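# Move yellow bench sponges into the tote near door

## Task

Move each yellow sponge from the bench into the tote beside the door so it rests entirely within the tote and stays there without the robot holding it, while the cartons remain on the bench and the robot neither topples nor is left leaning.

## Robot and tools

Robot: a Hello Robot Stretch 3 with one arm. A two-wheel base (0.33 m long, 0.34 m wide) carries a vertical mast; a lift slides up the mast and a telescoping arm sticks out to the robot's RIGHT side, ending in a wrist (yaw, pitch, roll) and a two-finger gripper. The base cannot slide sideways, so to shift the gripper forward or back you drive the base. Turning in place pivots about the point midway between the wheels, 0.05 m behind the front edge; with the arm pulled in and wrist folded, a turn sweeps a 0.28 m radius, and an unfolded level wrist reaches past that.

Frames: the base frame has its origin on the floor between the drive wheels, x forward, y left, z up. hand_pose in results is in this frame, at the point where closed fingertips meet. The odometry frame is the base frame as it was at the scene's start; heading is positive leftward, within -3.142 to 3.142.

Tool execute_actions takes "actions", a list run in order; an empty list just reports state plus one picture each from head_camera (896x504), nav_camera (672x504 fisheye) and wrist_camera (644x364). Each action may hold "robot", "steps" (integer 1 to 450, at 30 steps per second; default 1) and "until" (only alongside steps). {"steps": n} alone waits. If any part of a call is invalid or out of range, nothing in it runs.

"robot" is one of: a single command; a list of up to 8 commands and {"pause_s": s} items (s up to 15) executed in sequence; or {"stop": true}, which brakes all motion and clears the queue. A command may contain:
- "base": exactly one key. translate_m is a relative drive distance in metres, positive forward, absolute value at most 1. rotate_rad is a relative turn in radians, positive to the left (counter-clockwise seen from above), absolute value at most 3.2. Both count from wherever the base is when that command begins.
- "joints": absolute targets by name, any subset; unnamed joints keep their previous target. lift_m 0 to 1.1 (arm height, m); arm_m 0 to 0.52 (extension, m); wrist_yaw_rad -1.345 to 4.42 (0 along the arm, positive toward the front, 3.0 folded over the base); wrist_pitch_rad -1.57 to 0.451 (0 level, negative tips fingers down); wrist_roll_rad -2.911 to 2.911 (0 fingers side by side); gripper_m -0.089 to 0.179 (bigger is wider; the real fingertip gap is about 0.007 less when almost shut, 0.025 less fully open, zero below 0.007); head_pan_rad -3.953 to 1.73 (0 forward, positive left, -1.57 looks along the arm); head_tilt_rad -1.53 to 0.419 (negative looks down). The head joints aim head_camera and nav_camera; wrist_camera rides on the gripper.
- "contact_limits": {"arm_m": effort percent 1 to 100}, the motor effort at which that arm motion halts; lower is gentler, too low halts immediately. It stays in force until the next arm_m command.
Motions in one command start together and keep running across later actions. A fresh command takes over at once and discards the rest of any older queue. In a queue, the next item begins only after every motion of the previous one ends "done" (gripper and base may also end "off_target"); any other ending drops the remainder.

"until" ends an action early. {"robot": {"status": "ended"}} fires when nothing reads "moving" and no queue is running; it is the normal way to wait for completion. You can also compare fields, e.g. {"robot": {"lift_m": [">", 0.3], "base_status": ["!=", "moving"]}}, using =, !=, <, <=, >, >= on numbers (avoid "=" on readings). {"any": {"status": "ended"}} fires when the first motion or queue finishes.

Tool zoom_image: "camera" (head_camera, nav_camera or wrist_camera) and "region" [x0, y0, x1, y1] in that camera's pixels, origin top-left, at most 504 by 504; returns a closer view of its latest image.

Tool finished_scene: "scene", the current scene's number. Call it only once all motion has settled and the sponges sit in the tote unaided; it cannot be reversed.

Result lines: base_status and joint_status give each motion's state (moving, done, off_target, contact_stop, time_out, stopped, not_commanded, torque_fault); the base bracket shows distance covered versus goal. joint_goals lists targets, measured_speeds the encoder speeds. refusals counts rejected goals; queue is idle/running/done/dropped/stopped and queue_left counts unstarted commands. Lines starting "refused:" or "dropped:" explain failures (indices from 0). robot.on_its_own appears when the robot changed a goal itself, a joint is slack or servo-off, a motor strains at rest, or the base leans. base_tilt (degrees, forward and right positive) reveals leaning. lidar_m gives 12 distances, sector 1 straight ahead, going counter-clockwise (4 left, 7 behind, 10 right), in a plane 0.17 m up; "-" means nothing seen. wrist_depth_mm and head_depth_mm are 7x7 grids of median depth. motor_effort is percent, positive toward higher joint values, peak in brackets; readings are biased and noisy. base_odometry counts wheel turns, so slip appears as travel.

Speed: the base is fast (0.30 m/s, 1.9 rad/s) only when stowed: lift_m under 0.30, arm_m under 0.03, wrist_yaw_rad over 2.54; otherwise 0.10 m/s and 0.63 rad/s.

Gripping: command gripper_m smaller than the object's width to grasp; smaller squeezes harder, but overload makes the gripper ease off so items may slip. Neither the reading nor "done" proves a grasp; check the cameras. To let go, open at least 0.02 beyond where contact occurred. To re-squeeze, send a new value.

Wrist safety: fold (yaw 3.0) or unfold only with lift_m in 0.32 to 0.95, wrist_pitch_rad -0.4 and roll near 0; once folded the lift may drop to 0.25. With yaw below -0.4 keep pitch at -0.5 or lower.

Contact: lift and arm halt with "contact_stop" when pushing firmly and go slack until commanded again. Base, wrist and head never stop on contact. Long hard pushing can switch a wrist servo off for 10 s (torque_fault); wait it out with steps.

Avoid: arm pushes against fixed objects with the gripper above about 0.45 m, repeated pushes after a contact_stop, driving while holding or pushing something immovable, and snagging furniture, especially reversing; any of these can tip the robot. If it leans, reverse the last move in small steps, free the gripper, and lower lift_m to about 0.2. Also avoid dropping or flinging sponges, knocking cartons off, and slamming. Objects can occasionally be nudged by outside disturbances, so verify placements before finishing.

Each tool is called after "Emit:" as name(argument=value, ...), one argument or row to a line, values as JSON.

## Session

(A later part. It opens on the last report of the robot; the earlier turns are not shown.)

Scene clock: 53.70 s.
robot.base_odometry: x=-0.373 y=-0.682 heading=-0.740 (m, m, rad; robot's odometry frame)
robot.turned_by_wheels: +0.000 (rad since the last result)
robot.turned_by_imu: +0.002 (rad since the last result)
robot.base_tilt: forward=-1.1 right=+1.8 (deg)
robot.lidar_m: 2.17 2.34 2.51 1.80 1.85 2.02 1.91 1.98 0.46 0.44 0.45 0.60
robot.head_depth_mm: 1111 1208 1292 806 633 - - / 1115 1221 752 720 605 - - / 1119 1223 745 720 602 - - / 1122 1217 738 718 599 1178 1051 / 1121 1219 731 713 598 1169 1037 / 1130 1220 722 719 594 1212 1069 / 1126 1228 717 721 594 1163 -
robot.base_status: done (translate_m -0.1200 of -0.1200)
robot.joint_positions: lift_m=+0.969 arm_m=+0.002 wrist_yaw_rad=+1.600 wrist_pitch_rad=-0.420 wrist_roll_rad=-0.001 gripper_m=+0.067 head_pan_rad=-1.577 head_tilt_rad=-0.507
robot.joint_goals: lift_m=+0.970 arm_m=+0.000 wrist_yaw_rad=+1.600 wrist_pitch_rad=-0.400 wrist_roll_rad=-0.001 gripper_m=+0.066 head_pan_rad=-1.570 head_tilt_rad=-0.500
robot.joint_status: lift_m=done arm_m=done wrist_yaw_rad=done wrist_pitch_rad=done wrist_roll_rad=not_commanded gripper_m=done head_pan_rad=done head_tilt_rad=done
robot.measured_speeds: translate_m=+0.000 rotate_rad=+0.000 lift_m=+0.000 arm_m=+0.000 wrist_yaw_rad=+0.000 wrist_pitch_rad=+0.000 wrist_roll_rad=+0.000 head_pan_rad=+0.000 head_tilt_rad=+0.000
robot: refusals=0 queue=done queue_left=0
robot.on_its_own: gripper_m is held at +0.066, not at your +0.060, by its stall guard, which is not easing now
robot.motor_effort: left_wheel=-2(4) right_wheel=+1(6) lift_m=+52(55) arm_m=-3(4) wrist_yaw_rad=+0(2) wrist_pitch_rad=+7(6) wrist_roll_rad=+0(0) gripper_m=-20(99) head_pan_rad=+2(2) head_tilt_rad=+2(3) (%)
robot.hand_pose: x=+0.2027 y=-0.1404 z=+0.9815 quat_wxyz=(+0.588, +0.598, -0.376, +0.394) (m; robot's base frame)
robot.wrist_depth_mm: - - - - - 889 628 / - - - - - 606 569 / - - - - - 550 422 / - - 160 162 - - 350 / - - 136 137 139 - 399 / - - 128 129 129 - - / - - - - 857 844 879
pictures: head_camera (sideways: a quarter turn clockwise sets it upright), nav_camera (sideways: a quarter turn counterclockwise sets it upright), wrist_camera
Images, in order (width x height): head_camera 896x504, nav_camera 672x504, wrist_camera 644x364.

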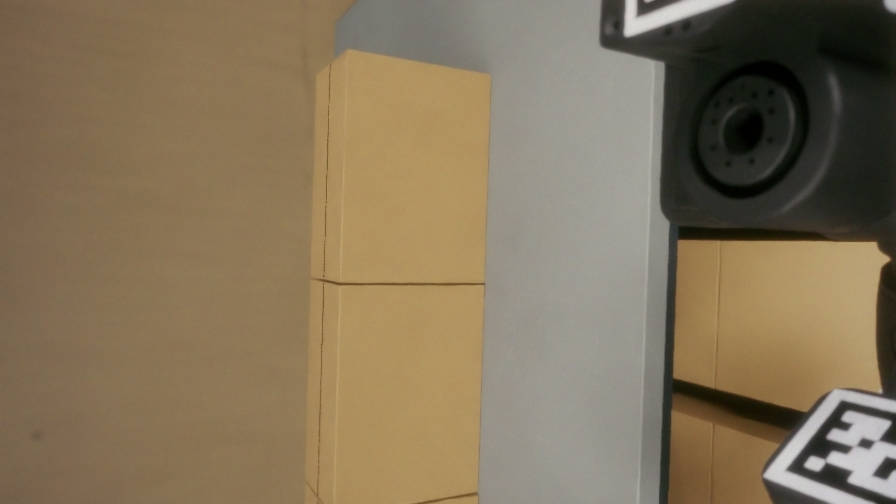

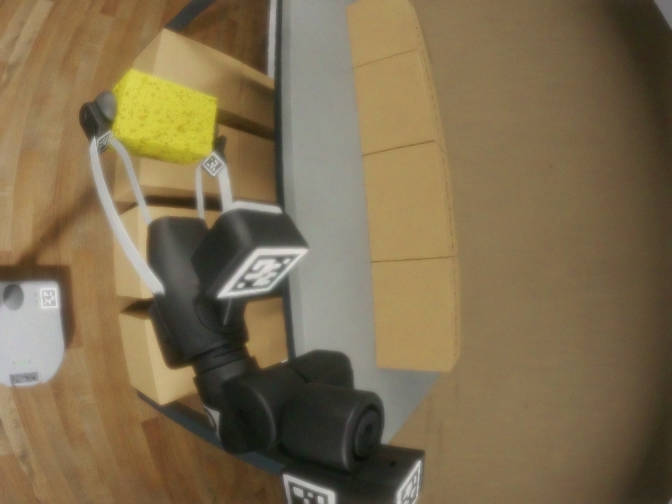

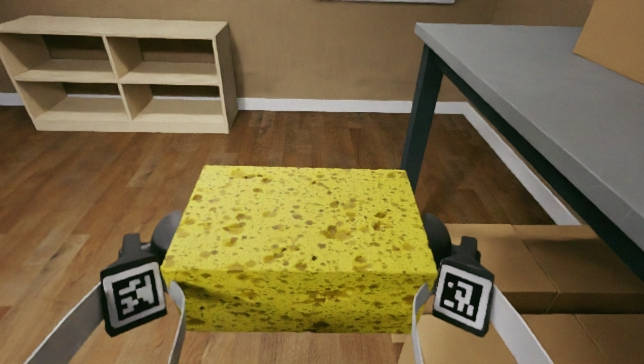

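Emit:
execute_actions(
  actions=[
    {"robot":{"joints":{"lift_m":0.29,"wrist_yaw_rad":2.6,"head_tilt_rad":-1.0},"base":{"rotate_rad":1.1}},"steps":200,"until":{"robot":{"base_status":"done"}}},
    {"robot":{"base":{"translate_m":0.3}},"steps":200,"until":{"robot":{"status":"ended"}}},
    {"robot":[{"base":{"translate_m":0.85}},{"base":{"translate_m":0.8}},{"base":{"rotate_rad":0.47},"joints":{"lift_m":0.42}}],"steps":450,"until":{"robot":{"status":"ended"}}},
  ],
)

Scene clock: 72.13 s.
robot.base_odometry: x=+1.452 y=+0.005 heading=+0.830 (m, m, rad; robot's odometry frame)
robot.turned_by_wheels: +1.570 (rad since the last result)
robot.turned_by_imu: +1.599 (rad since the last result)
robot.base_tilt: forward=-1.0 right=+1.8 (deg)
robot.lidar_m: 0.69 0.71 0.51 0.49 3.24 2.26 2.15 1.80 1.42 1.22 0.97 0.72
robot.head_depth_mm: 1361 1510 1696 1556 1359 1211 1084 / 1375 1518 1701 1554 1367 1224 - / 1413 1623 1709 1552 1359 1226 - / 1451 1715 1817 1560 1336 1234 - / 1452 1718 1828 1564 1346 1209 1088 / 1453 1728 1835 1571 1365 1219 1086 / 1453 1684 1755 1566 1362 1216 1090
robot.base_status: done (rotate_rad +0.4699 of +0.4700)
robot.joint_positions: lift_m=+0.419 arm_m=+0.002 wrist_yaw_rad=+2.599 wrist_pitch_rad=-0.418 wrist_roll_rad=-0.001 gripper_m=+0.067 head_pan_rad=-1.576 head_tilt_rad=-0.988
robot.joint_goals: lift_m=+0.420 arm_m=+0.000 wrist_yaw_rad=+2.600 wrist_pitch_rad=-0.400 wrist_roll_rad=-0.001 gripper_m=+0.066 head_pan_rad=-1.570 head_tilt_rad=-1.000
robot.joint_status: lift_m=done arm_m=done wrist_yaw_rad=done wrist_pitch_rad=done wrist_roll_rad=not_commanded gripper_m=done head_pan_rad=done head_tilt_rad=done
robot.measured_speeds: translate_m=+0.000 rotate_rad=+0.000 lift_m=+0.000 arm_m=+0.000 wrist_yaw_rad=+0.000 wrist_pitch_rad=+0.000 wrist_roll_rad=+0.000 head_pan_rad=+0.000 head_tilt_rad=+0.000
robot: refusals=0 queue=done queue_left=0
robot.on_its_own: gripper_m is held at +0.066, not at your +0.060, by its stall guard, which is not easing now
robot.motor_effort: left_wheel=-2(11) right_wheel=+2(6) lift_m=+52(54) arm_m=-3(3) wrist_yaw_rad=+1(1) wrist_pitch_rad=+6(7) wrist_roll_rad=+0(0) gripper_m=-21(20) head_pan_rad=+2(1) head_tilt_rad=-4(21) (%)
robot.hand_pose: x=+0.0946 y=+0.0454 z=+0.4318 quat_wxyz=(+0.327, +0.705, -0.043, +0.628) (m; robot's base frame)
robot.wrist_depth_mm: - 463 512 590 684 610 516 / - 507 547 660 765 632 523 / - 625 599 712 825 674 547 / 873 843 160 162 801 702 566 / 723 756 136 137 139 712 590 / 625 - 128 129 129 661 602 / 560 556 538 546 561 574 581
pictures: head_camera (sideways: a quarter turn clockwise sets it upright), nav_camera (sideways: a quarter turn counterclockwise sets it upright), wrist_camera
Images, in order (width x height): head_camera 896x504, nav_camera 672x504, wrist_camera 644x364.

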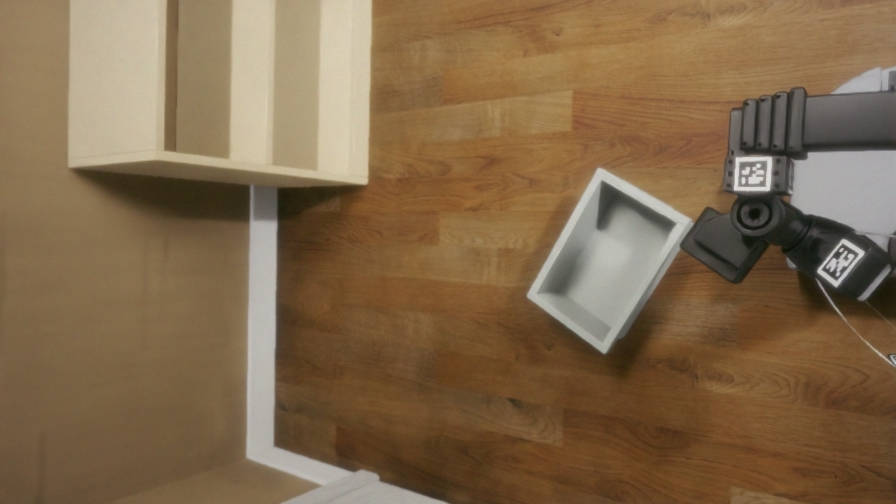

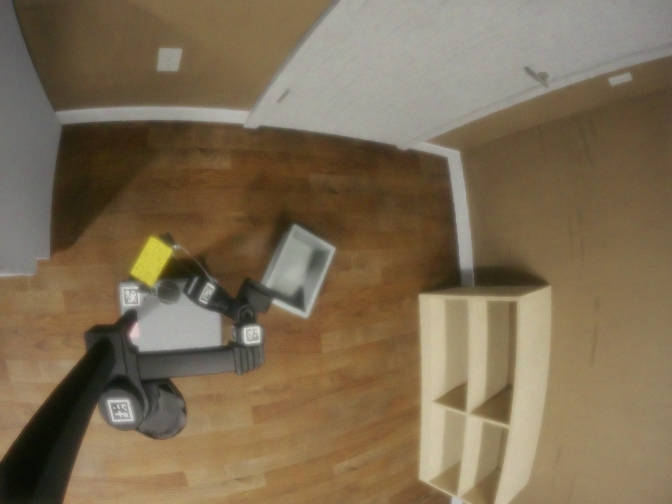

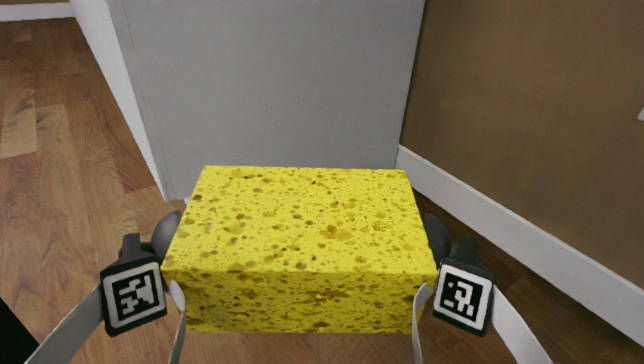

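Emit:
execute_actions(
  actions=[
    {"robot":[{"joints":{"wrist_yaw_rad":0.5,"arm_m":0.25},"base":{"translate_m":0.1}},{"joints":{"wrist_yaw_rad":-0.55,"wrist_pitch_rad":-1.2,"lift_m":0.37}}],"steps":450,"until":{"robot":{"status":"ended"}}},
  ],
)

Scene clock: 77.33 s.
robot.base_odometry: x=+1.519 y=+0.079 heading=+0.830 (m, m, rad; robot's odometry frame)
robot.turned_by_wheels: +0.000 (rad since the last result)
robot.turned_by_imu: +0.002 (rad since the last result)
robot.base_tilt: forward=-1.1 right=+1.8 (deg)
robot.lidar_m: 0.59 0.61 0.51 0.49 3.25 2.36 2.25 1.87 1.47 1.23 0.83 0.61
robot.head_depth_mm: 1353 1506 1693 1562 1362 1204 1086 / 1390 1472 1667 1551 1356 1207 1114 / 1444 1703 1821 1558 1387 1187 - / 1440 1712 1821 1558 1316 1211 1124 / 1454 1720 1828 1565 1368 1210 1086 / 1455 1728 1824 1570 1365 1214 1085 / 1425 1527 1508 1511 1363 1217 1093
robot.base_status: done (translate_m +0.1000 of +0.1000)
robot.joint_positions: lift_m=+0.371 arm_m=+0.250 wrist_yaw_rad=-0.548 wrist_pitch_rad=-1.201 wrist_roll_rad=-0.001 gripper_m=+0.067 head_pan_rad=-1.576 head_tilt_rad=-0.988
robot.joint_goals: lift_m=+0.370 arm_m=+0.250 wrist_yaw_rad=-0.550 wrist_pitch_rad=-1.200 wrist_roll_rad=-0.001 gripper_m=+0.066 head_pan_rad=-1.570 head_tilt_rad=-1.000
robot.joint_status: lift_m=done arm_m=done wrist_yaw_rad=done wrist_pitch_rad=done wrist_roll_rad=not_commanded gripper_m=done head_pan_rad=done head_tilt_rad=done
robot.measured_speeds: translate_m=+0.000 rotate_rad=+0.000 lift_m=+0.000 arm_m=+0.000 wrist_yaw_rad=+0.000 wrist_pitch_rad=+0.000 wrist_roll_rad=+0.000 head_pan_rad=+0.000 head_tilt_rad=+0.000
robot: refusals=0 queue=done queue_left=0
robot.on_its_own: gripper_m is held at +0.066, not at your +0.060, by its stall guard, which is not easing now
robot.motor_effort: left_wheel=-3(4) right_wheel=+2(6) lift_m=+12(50) arm_m=+2(2) wrist_yaw_rad=-1(0) wrist_pitch_rad=+1(5) wrist_roll_rad=+0(0) gripper_m=-20(20) head_pan_rad=+3(1) head_tilt_rad=-3(4) (%)
robot.hand_pose: x=-0.0581 y=-0.4544 z=+0.2618 quat_wxyz=(+0.454, +0.227, -0.669, -0.543) (m; robot's base frame)
robot.wrist_depth_mm: 447 450 455 458 463 473 475 / 434 442 447 447 453 458 459 / 423 342 332 346 358 447 448 / 411 342 160 161 315 432 438 / 406 297 136 137 139 427 425 / 397 - 128 129 129 413 421 / 388 295 390 389 398 403 407
pictures: head_camera (sideways: a quarter turn clockwise sets it upright), nav_camera (sideways: a quarter turn counterclockwise sets it upright), wrist_camera
Images, in order (width x height): head_camera 896x504, nav_camera 672x504, wrist_camera 644x364.

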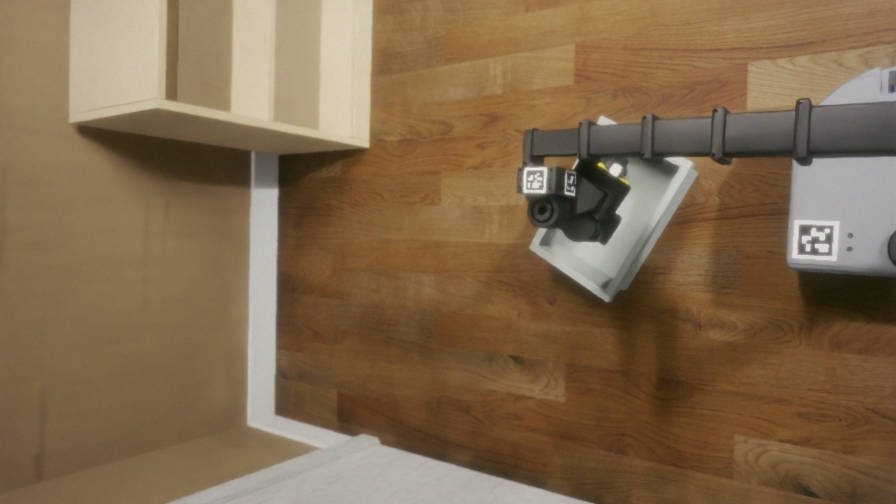

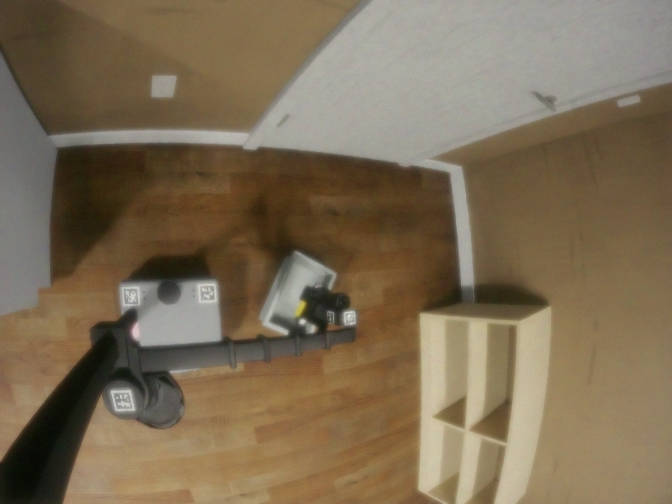

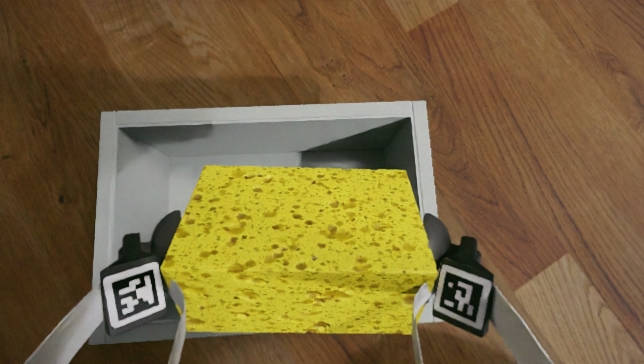

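Emit:
execute_actions(
  actions=[
    {"robot":[{"joints":{"arm_m":0.305,"lift_m":0.31}},{"joints":{"lift_m":0.19}}],"steps":450,"until":{"robot":{"status":"ended"}}},
  ],
)

Scene clock: 80.90 s.
robot.base_odometry: x=+1.519 y=+0.079 heading=+0.830 (m, m, rad; robot's odometry frame)
robot.turned_by_wheels: +0.000 (rad since the last result)
robot.turned_by_imu: +0.001 (rad since the last result)
robot.base_tilt: forward=-1.1 right=+1.8 (deg)
robot.lidar_m: 0.59 0.60 0.51 0.49 3.26 2.36 2.25 1.87 1.47 1.23 0.83 0.61
robot.head_depth_mm: 1365 1498 1700 1567 1357 1201 1084 / 1388 1466 1656 1554 1362 1207 1120 / 1437 1702 1828 1560 1415 1198 - / 1441 1707 1825 1559 1328 1214 1119 / 1450 1718 1836 1555 1369 1213 1085 / 1467 1730 1825 1564 1367 1211 1086 / 1423 1536 1514 1494 1376 1219 1090
robot.base_status: done (translate_m +0.1000 of +0.1000)
robot.joint_positions: lift_m=+0.191 arm_m=+0.305 wrist_yaw_rad=-0.549 wrist_pitch_rad=-1.202 wrist_roll_rad=-0.001 gripper_m=+0.067 head_pan_rad=-1.576 head_tilt_rad=-0.988
robot.joint_goals: lift_m=+0.190 arm_m=+0.305 wrist_yaw_rad=-0.550 wrist_pitch_rad=-1.200 wrist_roll_rad=-0.001 gripper_m=+0.066 head_pan_rad=-1.570 head_tilt_rad=-1.000
robot.joint_status: lift_m=done arm_m=done wrist_yaw_rad=done wrist_pitch_rad=done wrist_roll_rad=not_commanded gripper_m=done head_pan_rad=done head_tilt_rad=done
robot.measured_speeds: translate_m=+0.000 rotate_rad=+0.000 lift_m=+0.000 arm_m=+0.000 wrist_yaw_rad=+0.000 wrist_pitch_rad=+0.000 wrist_roll_rad=+0.000 head_pan_rad=+0.000 head_tilt_rad=+0.000
robot: refusals=0 queue=done queue_left=0
robot.on_its_own: gripper_m is held at +0.066, not at your +0.060, by its stall guard, which is not easing now
robot.motor_effort: left_wheel=-3(3) right_wheel=+2(1) lift_m=+13(11) arm_m=+3(1) wrist_yaw_rad=-1(1) wrist_pitch_rad=+1(1) wrist_roll_rad=+0(0) gripper_m=-21(21) head_pan_rad=+3(3) head_tilt_rad=-3(3) (%)
robot.hand_pose: x=-0.0580 y=-0.5091 z=+0.0818 quat_wxyz=(+0.453, +0.227, -0.669, -0.543) (m; robot's base frame)
robot.wrist_depth_mm: 259 262 265 268 271 273 276 / 132 133 135 136 138 140 141 / 173 178 184 194 203 193 150 / 198 238 160 162 247 219 152 / 196 234 136 136 138 222 153 / 193 - 128 129 129 205 154 / 183 223 224 227 230 229 155
pictures: head_camera (sideways: a quarter turn clockwise sets it upright), nav_camera (sideways: a quarter turn counterclockwise sets it upright), wrist_camera
Images, in order (width x height): head_camera 896x504, nav_camera 672x504, wrist_camera 644x364.

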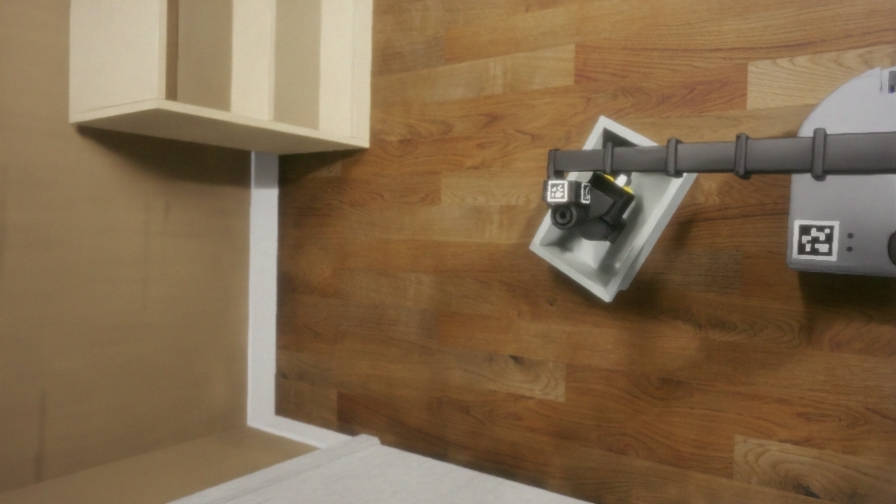

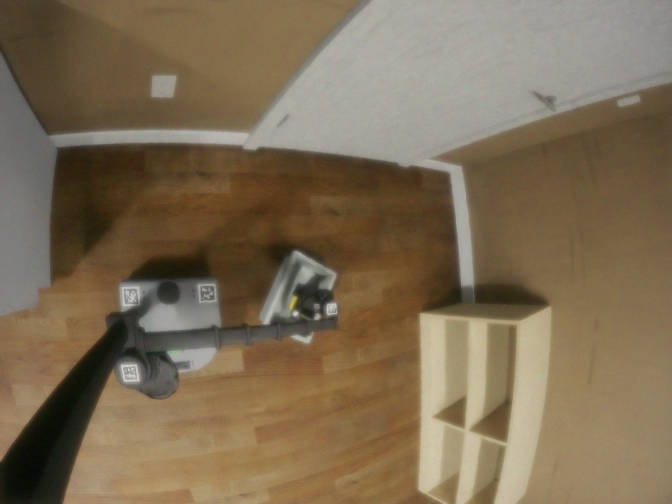

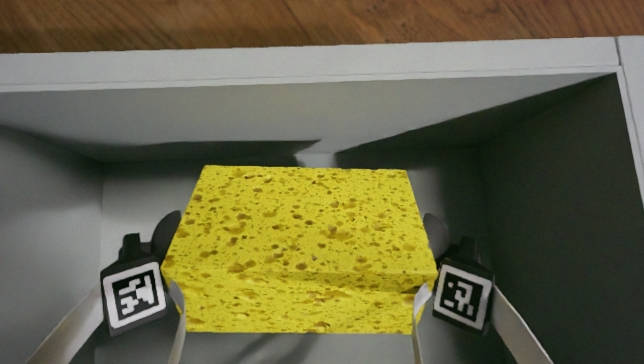

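Emit:
execute_actions(
  actions=[
    {"robot":[{"joints":{"lift_m":0.15}},{"joints":{"gripper_m":0.145}},{"joints":{"lift_m":0.33}}],"steps":450,"until":{"robot":{"status":"ended"}}},
  ],
)

Emit:
execute_actions(
  actions=[
    {"robot":[{"joints":{"wrist_yaw_rad":2.6,"wrist_pitch_rad":-0.4,"arm_m":0,"gripper_m":0.04,"head_pan_rad":0.3},"base":{"translate_m":-0.2}},{"joints":{"lift_m":0.29}},{"base":{"rotate_rad":-3.0}},{"base":{"rotate_rad":-0.55}},{"base":{"translate_m":1}},{"base":{"translate_m":0.75}}],"steps":450,"until":{"robot":{"status":"ended"}}},
    {"steps":450,"until":{"robot":{"status":"ended"}}},
  ],
)

Scene clock: 86.83 s.
robot.base_odometry: x=+1.519 y=+0.079 heading=+0.830 (m, m, rad; robot's odometry frame)
robot.turned_by_wheels: +0.000 (rad since the last result)
robot.turned_by_imu: +0.002 (rad since the last result)
robot.base_tilt: forward=-1.1 right=+1.7 (deg)
robot.lidar_m: 0.59 0.61 0.51 0.49 3.25 2.36 2.25 1.87 1.47 1.23 0.82 0.61
robot.head_depth_mm: 1369 1513 1697 1563 1362 1210 1084 / 1379 1471 1665 1558 1367 1215 1117 / 1437 1710 1819 1562 1306 1191 - / 1436 1709 1826 1556 1314 1216 1123 / 1448 1727 1831 1559 1361 1209 1085 / 1454 1707 1831 1566 1371 1213 1089 / 1426 1529 1508 1502 1368 1213 1093
robot.base_status: done (translate_m +0.1000 of +0.1000)
robot.joint_positions: lift_m=+0.329 arm_m=+0.305 wrist_yaw_rad=-0.549 wrist_pitch_rad=-1.202 wrist_roll_rad=-0.001 gripper_m=+0.145 head_pan_rad=-1.576 head_tilt_rad=-0.988
robot.joint_goals: lift_m=+0.330 arm_m=+0.305 wrist_yaw_rad=-0.550 wrist_pitch_rad=-1.200 wrist_roll_rad=-0.001 gripper_m=+0.145 head_pan_rad=-1.570 head_tilt_rad=-1.000
robot.joint_status: lift_m=done arm_m=done wrist_yaw_rad=done wrist_pitch_rad=done wrist_roll_rad=not_commanded gripper_m=done head_pan_rad=done head_tilt_rad=done
robot.measured_speeds: translate_m=+0.000 rotate_rad=+0.000 lift_m=+0.000 arm_m=+0.000 wrist_yaw_rad=+0.000 wrist_pitch_rad=+0.000 wrist_roll_rad=+0.000 head_pan_rad=+0.000 head_tilt_rad=+0.000
robot: refusals=0 queue=done queue_left=0
robot.motor_effort: left_wheel=-3(3) right_wheel=+1(2) lift_m=+51(55) arm_m=+2(2) wrist_yaw_rad=-1(1) wrist_pitch_rad=+1(1) wrist_roll_rad=+0(1) gripper_m=+0(86) head_pan_rad=+4(2) head_tilt_rad=-3(3) (%)
robot.hand_pose: x=-0.0580 y=-0.5091 z=+0.2202 quat_wxyz=(+0.453, +0.227, -0.669, -0.543) (m; robot's base frame)
robot.wrist_depth_mm: 403 407 411 411 422 425 431 / 395 399 396 403 408 416 416 / 382 387 391 393 399 404 408 / 378 280 340 372 340 391 397 / 366 309 371 371 377 382 386 / 358 327 358 327 369 - 378 / 347 296 351 358 341 283 369
pictures: head_camera (sideways: a quarter turn clockwise sets it upright), nav_camera (sideways: a quarter turn counterclockwise sets it upright), wrist_camera
Images, in order (width x height): head_camera 896x504, nav_camera 672x504, wrist_camera 644x364.

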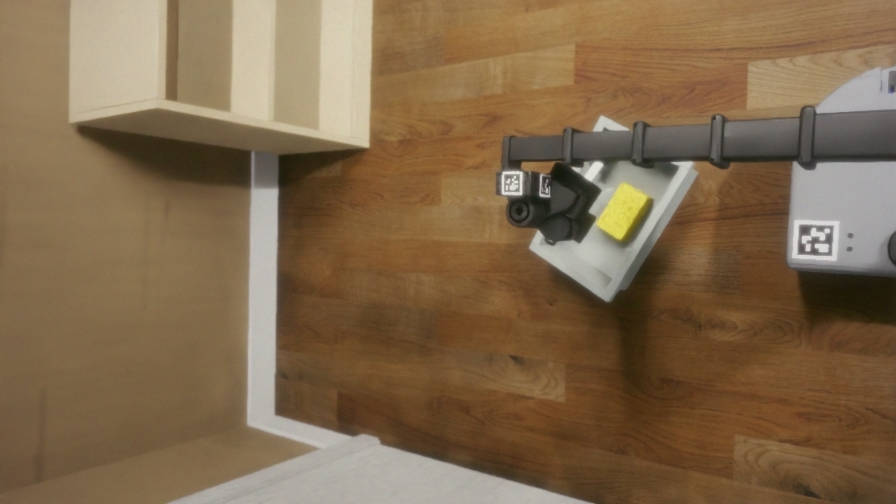

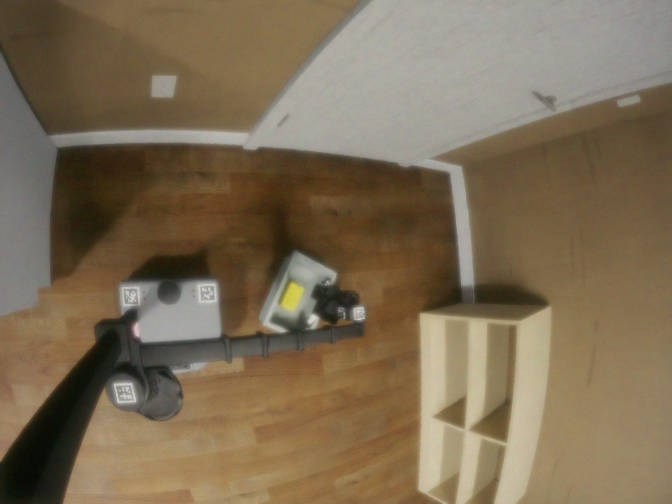

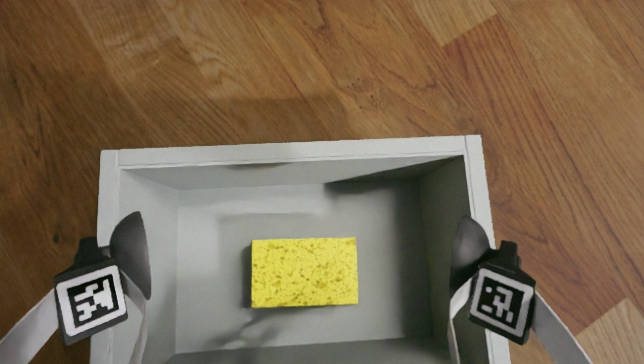

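Scene clock: 105.50 s.
robot.base_odometry: x=-0.213 y=-0.785 heading=-2.720 (m, m, rad; robot's odometry frame)
robot.turned_by_wheels: -3.550 (rad since the last result)
robot.turned_by_imu: -3.584 (rad since the last result)
robot.base_tilt: forward=-1.1 right=+1.7 (deg)
robot.lidar_m: 0.47 0.46 0.49 0.73 2.35 2.17 2.42 1.78 1.90 2.19 2.11 0.61
robot.head_depth_mm: 641 619 1334 1231 1135 1205 1089 / 637 620 1336 1237 1167 1212 1086 / 630 621 618 1282 1135 1209 1086 / 625 621 610 1227 1114 1209 1102 / 623 623 605 1289 1175 1215 1103 / 614 624 559 1234 1123 1208 1089 / 608 626 559 1234 1095 1215 1089
robot.base_status: done (translate_m +0.7500 of +0.7500)
robot.joint_positions: lift_m=+0.291 arm_m=+0.002 wrist_yaw_rad=+2.599 wrist_pitch_rad=-0.417 wrist_roll_rad=-0.001 gripper_m=+0.040 head_pan_rad=+0.293 head_tilt_rad=-0.989
robot.joint_goals: lift_m=+0.290 arm_m=+0.000 wrist_yaw_rad=+2.600 wrist_pitch_rad=-0.400 wrist_roll_rad=-0.001 gripper_m=+0.040 head_pan_rad=+0.300 head_tilt_rad=-1.000
robot.joint_status: lift_m=done arm_m=done wrist_yaw_rad=done wrist_pitch_rad=done wrist_roll_rad=not_commanded gripper_m=done head_pan_rad=done head_tilt_rad=done
robot.measured_speeds: translate_m=+0.000 rotate_rad=+0.000 lift_m=+0.000 arm_m=+0.000 wrist_yaw_rad=+0.000 wrist_pitch_rad=+0.000 wrist_roll_rad=+0.000 head_pan_rad=+0.000 head_tilt_rad=+0.000
robot: refusals=0 queue=done queue_left=0
robot.motor_effort: left_wheel=+2(12) right_wheel=-2(8) lift_m=+12(52) arm_m=-3(2) wrist_yaw_rad=+1(1) wrist_pitch_rad=+6(7) wrist_roll_rad=+0(0) gripper_m=+0(87) head_pan_rad=+2(33) head_tilt_rad=-3(4) (%)
robot.hand_pose: x=+0.0946 y=+0.0455 z=+0.3036 quat_wxyz=(+0.327, +0.705, -0.044, +0.628) (m; robot's base frame)
robot.wrist_depth_mm: - 733 682 684 746 734 761 / - 788 658 532 520 460 472 / 842 816 752 581 492 423 388 / 681 684 692 642 532 454 400 / 568 573 593 583 562 491 444 / 485 491 - 499 519 502 493 / 443 - 433 436 431 447 450
pictures: head_camera (sideways: a quarter turn clockwise sets it upright), nav_camera (sideways: a quarter turn counterclockwise sets it upright), wrist_camera
Images, in order (width x height): head_camera 896x504, nav_camera 672x504, wrist_camera 644x364.

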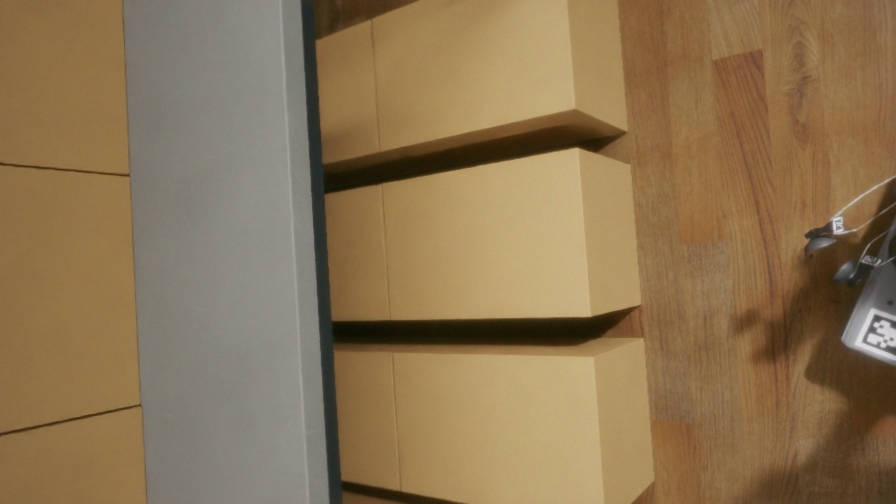

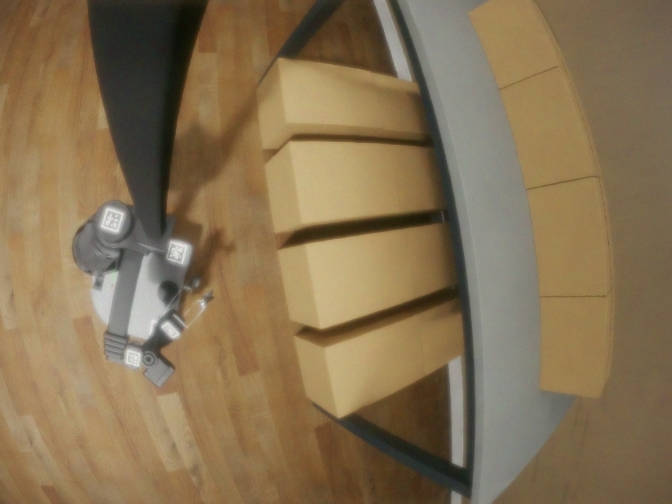

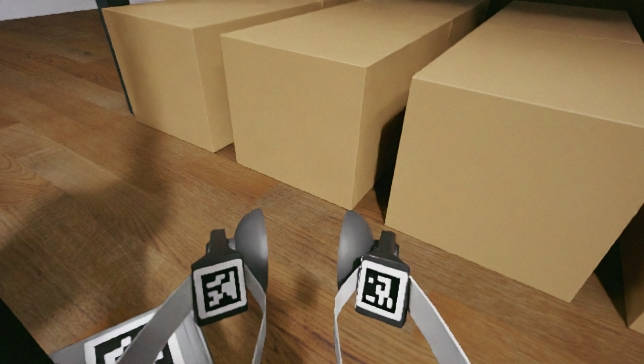

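Emit:
execute_actions(
  actions=[
    {"robot":[{"joints":{"lift_m":0.94,"head_pan_rad":-1.57,"head_tilt_rad":-0.5},"base":{"translate_m":0.23}},{"base":{"rotate_rad":1.96},"joints":{"wrist_yaw_rad":1.6,"wrist_pitch_rad":-0.2}},{"joints":{"lift_m":1.1,"wrist_yaw_rad":0.3,"wrist_pitch_rad":0}},{"joints":{"arm_m":0.46,"wrist_yaw_rad":0,"gripper_m":0.15}},{"joints":{"wrist_pitch_rad":-0.6}}],"steps":450,"until":{"robot":{"status":"ended"}}},
    {"steps":450,"until":{"robot":{"status":"ended"}}},
  ],
)

Scene clock: 125.47 s.
robot.base_odometry: x=-0.422 y=-0.879 heading=-0.760 (m, m, rad; robot's odometry frame)
robot.turned_by_wheels: +1.960 (rad since the last result)
robot.turned_by_imu: +1.994 (rad since the last result)
robot.base_tilt: forward=-1.1 right=+1.7 (deg)
robot.lidar_m: 0.87 2.13 2.71 1.98 2.04 2.17 1.99 0.38 0.27 0.25 0.26 0.35
robot.head_depth_mm: 945 1063 1126 522 562 471 384 / 950 - 1129 523 559 470 383 / 960 - 1156 527 560 469 382 / 963 1050 1127 528 563 467 381 / 968 1053 1141 529 565 465 380 / 969 1057 1124 528 566 463 379 / 975 1058 1133 526 568 462 378
robot.base_status: done (rotate_rad +1.9599 of +1.9600)
robot.joint_positions: lift_m=+1.099 arm_m=+0.460 wrist_yaw_rad=+0.000 wrist_pitch_rad=-0.610 wrist_roll_rad=-0.001 gripper_m=+0.150 head_pan_rad=-1.563 head_tilt_rad=-0.507
robot.joint_goals: lift_m=+1.100 arm_m=+0.460 wrist_yaw_rad=+0.000 wrist_pitch_rad=-0.600 wrist_roll_rad=-0.001 gripper_m=+0.150 head_pan_rad=-1.570 head_tilt_rad=-0.500
robot.joint_status: lift_m=done arm_m=done wrist_yaw_rad=done wrist_pitch_rad=done wrist_roll_rad=not_commanded gripper_m=done head_pan_rad=done head_tilt_rad=done
robot.measured_speeds: translate_m=+0.000 rotate_rad=+0.000 lift_m=+0.000 arm_m=+0.000 wrist_yaw_rad=+0.000 wrist_pitch_rad=+0.000 wrist_roll_rad=+0.000 head_pan_rad=+0.000 head_tilt_rad=+0.000
robot: refusals=0 queue=done queue_left=0
robot.motor_effort: left_wheel=-3(11) right_wheel=+2(5) lift_m=+52(55) arm_m=+2(2) wrist_yaw_rad=+0(2) wrist_pitch_rad=+4(9) wrist_roll_rad=+0(0) gripper_m=+0(88) head_pan_rad=-2(33) head_tilt_rad=+2(20) (%)
robot.hand_pose: x=-0.0215 y=-0.8009 z=+1.0713 quat_wxyz=(+0.675, +0.213, -0.674, -0.213) (m; robot's base frame)
robot.wrist_depth_mm: 434 442 450 457 466 476 485 / 489 491 510 511 517 523 540 / 442 453 462 464 469 476 482 / 384 389 393 395 404 407 410 / 340 347 343 350 351 369 361 / 313 306 307 310 316 - 323 / 269 245 237 281 283 282 291
pictures: head_camera (sideways: a quarter turn clockwise sets it upright), nav_camera (sideways: a quarter turn counterclockwise sets it upright), wrist_camera
Images, in order (width x height): head_camera 896x504, nav_camera 672x504, wrist_camera 644x364.

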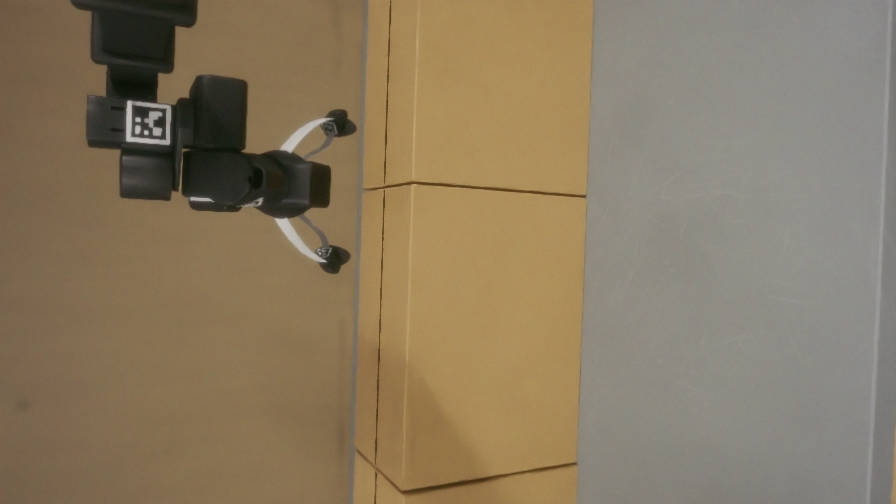

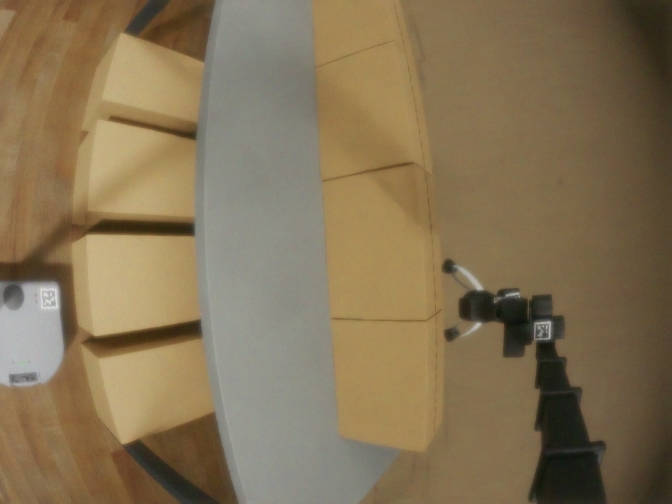

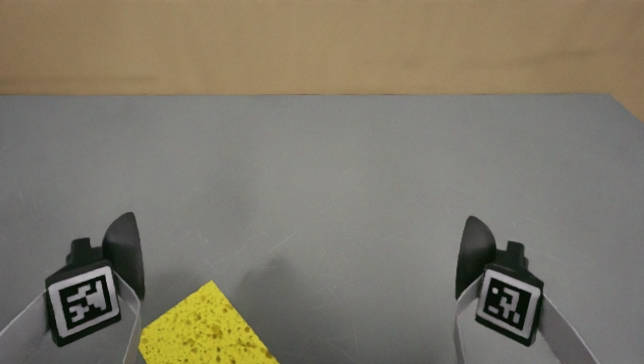

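Emit:
execute_actions(
  actions=[
    {"robot":{"joints":{"arm_m":0.52,"wrist_yaw_rad":0.55,"wrist_pitch_rad":-1.0}},"steps":450,"until":{"robot":{"status":"ended"}}},
  ],
)

Scene clock: 127.23 s.
robot.base_odometry: x=-0.422 y=-0.879 heading=-0.760 (m, m, rad; robot's odometry frame)
robot.turned_by_wheels: +0.000 (rad since the last result)
robot.turned_by_imu: +0.001 (rad since the last result)
robot.base_tilt: forward=-1.1 right=+1.7 (deg)
robot.lidar_m: 0.86 2.13 2.71 1.98 2.04 2.16 2.00 0.38 0.27 0.25 0.26 0.35
robot.head_depth_mm: 947 1053 1125 522 561 471 384 / 950 1066 1126 523 558 470 384 / 959 - 1138 525 560 468 383 / 961 1042 1141 527 562 467 382 / 971 1052 1141 529 565 466 380 / 965 1059 1132 527 566 463 379 / 977 1060 1130 526 567 461 378
robot.base_status: done (rotate_rad +1.9599 of +1.9600)
robot.joint_positions: lift_m=+1.099 arm_m=+0.520 wrist_yaw_rad=+0.548 wrist_pitch_rad=-1.004 wrist_roll_rad=-0.001 gripper_m=+0.150 head_pan_rad=-1.563 head_tilt_rad=-0.507
robot.joint_goals: lift_m=+1.100 arm_m=+0.520 wrist_yaw_rad=+0.550 wrist_pitch_rad=-1.000 wrist_roll_rad=-0.001 gripper_m=+0.150 head_pan_rad=-1.570 head_tilt_rad=-0.500
robot.joint_status: lift_m=done arm_m=done wrist_yaw_rad=done wrist_pitch_rad=done wrist_roll_rad=not_commanded gripper_m=done head_pan_rad=done head_tilt_rad=done
robot.measured_speeds: translate_m=+0.000 rotate_rad=+0.000 lift_m=+0.000 arm_m=+0.000 wrist_yaw_rad=+0.000 wrist_pitch_rad=+0.000 wrist_roll_rad=+0.000 head_pan_rad=+0.000 head_tilt_rad=+0.000
robot: refusals=0 queue=done queue_left=0
robot.motor_effort: left_wheel=-3(3) right_wheel=+2(2) lift_m=+53(52) arm_m=+2(6) wrist_yaw_rad=+1(2) wrist_pitch_rad=+1(4) wrist_roll_rad=+0(0) gripper_m=-1(0) head_pan_rad=-3(3) head_tilt_rad=+2(2) (%)
robot.hand_pose: x=+0.0395 y=-0.7648 z=+1.0088 quat_wxyz=(+0.689, +0.496, -0.504, -0.160) (m; robot's base frame)
robot.wrist_depth_mm: 316 318 321 330 330 333 339 / 297 299 305 307 308 312 317 / 280 280 283 287 292 294 299 / 264 266 267 225 275 277 280 / 252 254 253 213 259 266 265 / - 240 242 202 246 - 252 / 224 229 229 230 234 233 239
pictures: head_camera (sideways: a quarter turn clockwise sets it upright), nav_camera (sideways: a quarter turn counterclockwise sets it upright), wrist_camera
Images, in order (width x height): head_camera 896x504, nav_camera 672x504, wrist_camera 644x364.

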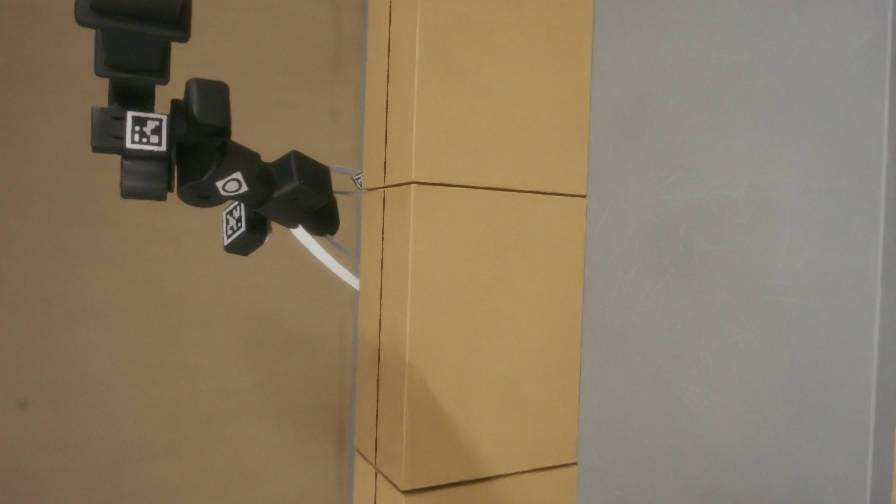

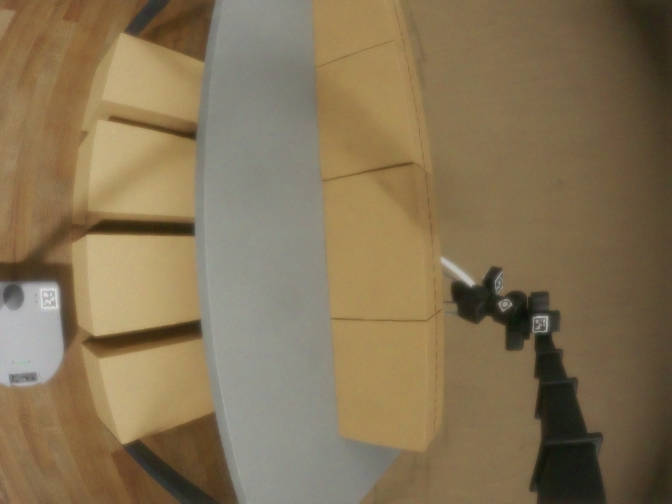

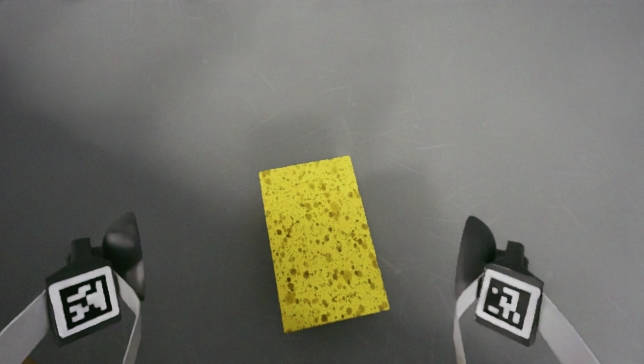

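Emit:
execute_actions(
  actions=[
    {"robot":[{"joints":{"lift_m":1.018,"wrist_pitch_rad":-0.95},"base":{"translate_m":-0.012}},{"joints":{"gripper_m":0.02}},{"joints":{"lift_m":1.1}},{"joints":{"wrist_pitch_rad":0.05}}],"steps":450,"until":{"robot":{"status":"ended"}}},
  ],
)

Scene clock: 134.33 s.
robot.base_odometry: x=-0.431 y=-0.871 heading=-0.760 (m, m, rad; robot's odometry frame)
robot.turned_by_wheels: +0.000 (rad since the last result)
robot.turned_by_imu: +0.002 (rad since the last result)
robot.base_tilt: forward=-1.1 right=+1.7 (deg)
robot.lidar_m: 0.87 2.14 2.72 1.98 2.04 2.15 1.99 0.38 0.27 0.26 0.26 0.36
robot.head_depth_mm: 941 1052 1119 520 560 470 384 / 951 1072 1128 521 559 469 384 / 959 - 1130 521 557 468 382 / 969 1011 1139 528 562 468 381 / 971 1025 1138 530 566 465 380 / 973 1059 1125 528 568 464 380 / 973 1060 1135 526 568 462 378
robot.base_status: done (translate_m -0.0120 of -0.0120)
robot.joint_positions: lift_m=+1.099 arm_m=+0.520 wrist_yaw_rad=+0.548 wrist_pitch_rad=+0.027 wrist_roll_rad=-0.005 gripper_m=+0.024 head_pan_rad=-1.563 head_tilt_rad=-0.507
robot.joint_goals: lift_m=+1.100 arm_m=+0.520 wrist_yaw_rad=+0.550 wrist_pitch_rad=+0.050 wrist_roll_rad=-0.005 gripper_m=+0.023 head_pan_rad=-1.570 head_tilt_rad=-0.500
robot.joint_status: lift_m=done arm_m=done wrist_yaw_rad=done wrist_pitch_rad=done wrist_roll_rad=not_commanded gripper_m=done head_pan_rad=done head_tilt_rad=done
robot.measured_speeds: translate_m=+0.000 rotate_rad=+0.000 lift_m=+0.000 arm_m=+0.000 wrist_yaw_rad=+0.000 wrist_pitch_rad=+0.000 wrist_roll_rad=+0.000 head_pan_rad=+0.000 head_tilt_rad=+0.000
robot: refusals=0 queue=done queue_left=0
robot.motor_effort: left_wheel=-2(6) right_wheel=+1(7) lift_m=+52(54) arm_m=+1(2) wrist_yaw_rad=+1(4) wrist_pitch_rad=+8(7) wrist_roll_rad=+1(1) gripper_m=-20(99) head_pan_rad=-3(3) head_tilt_rad=+3(2) (%)
robot.hand_pose: x=+0.1125 y=-0.8840 z=+1.2207 quat_wxyz=(+0.680, +0.182, -0.681, +0.201) (m; robot's base frame)
robot.wrist_depth_mm: 702 585 505 446 393 356 323 / 729 618 523 454 399 362 327 / 772 626 508 164 412 371 333 / 789 657 152 151 420 376 340 / 816 685 139 140 425 385 343 / 726 706 130 131 138 397 355 / 554 543 126 126 448 391 361
pictures: head_camera (sideways: a quarter turn clockwise sets it upright), nav_camera (sideways: a quarter turn counterclockwise sets it upright), wrist_camera
Images, in order (width x height): head_camera 896x504, nav_camera 672x504, wrist_camera 644x364.

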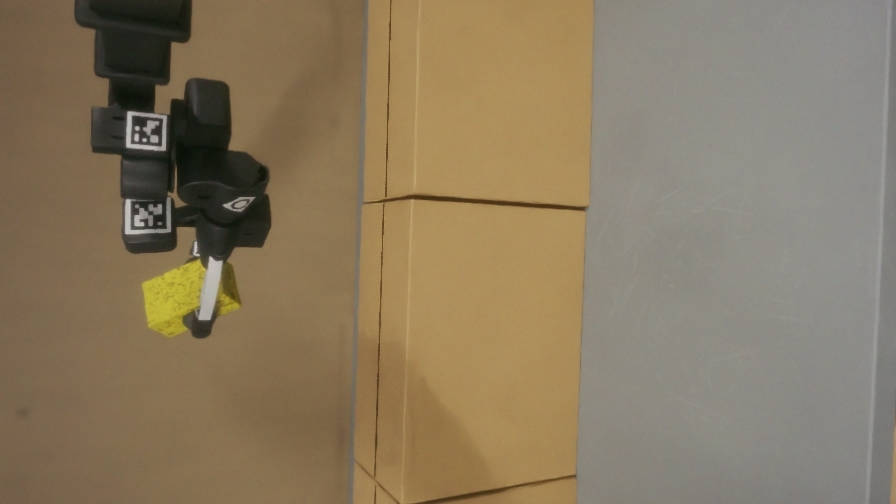

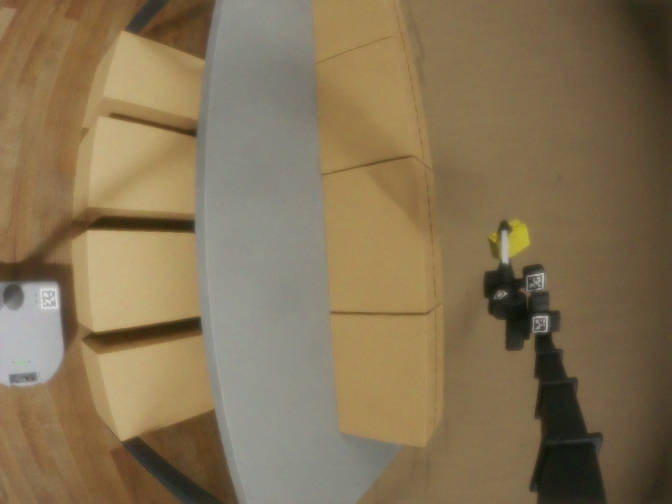

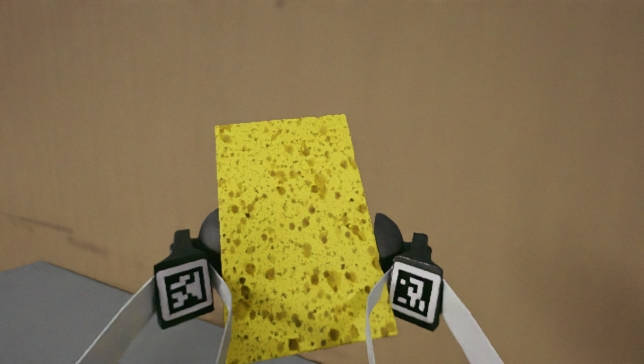

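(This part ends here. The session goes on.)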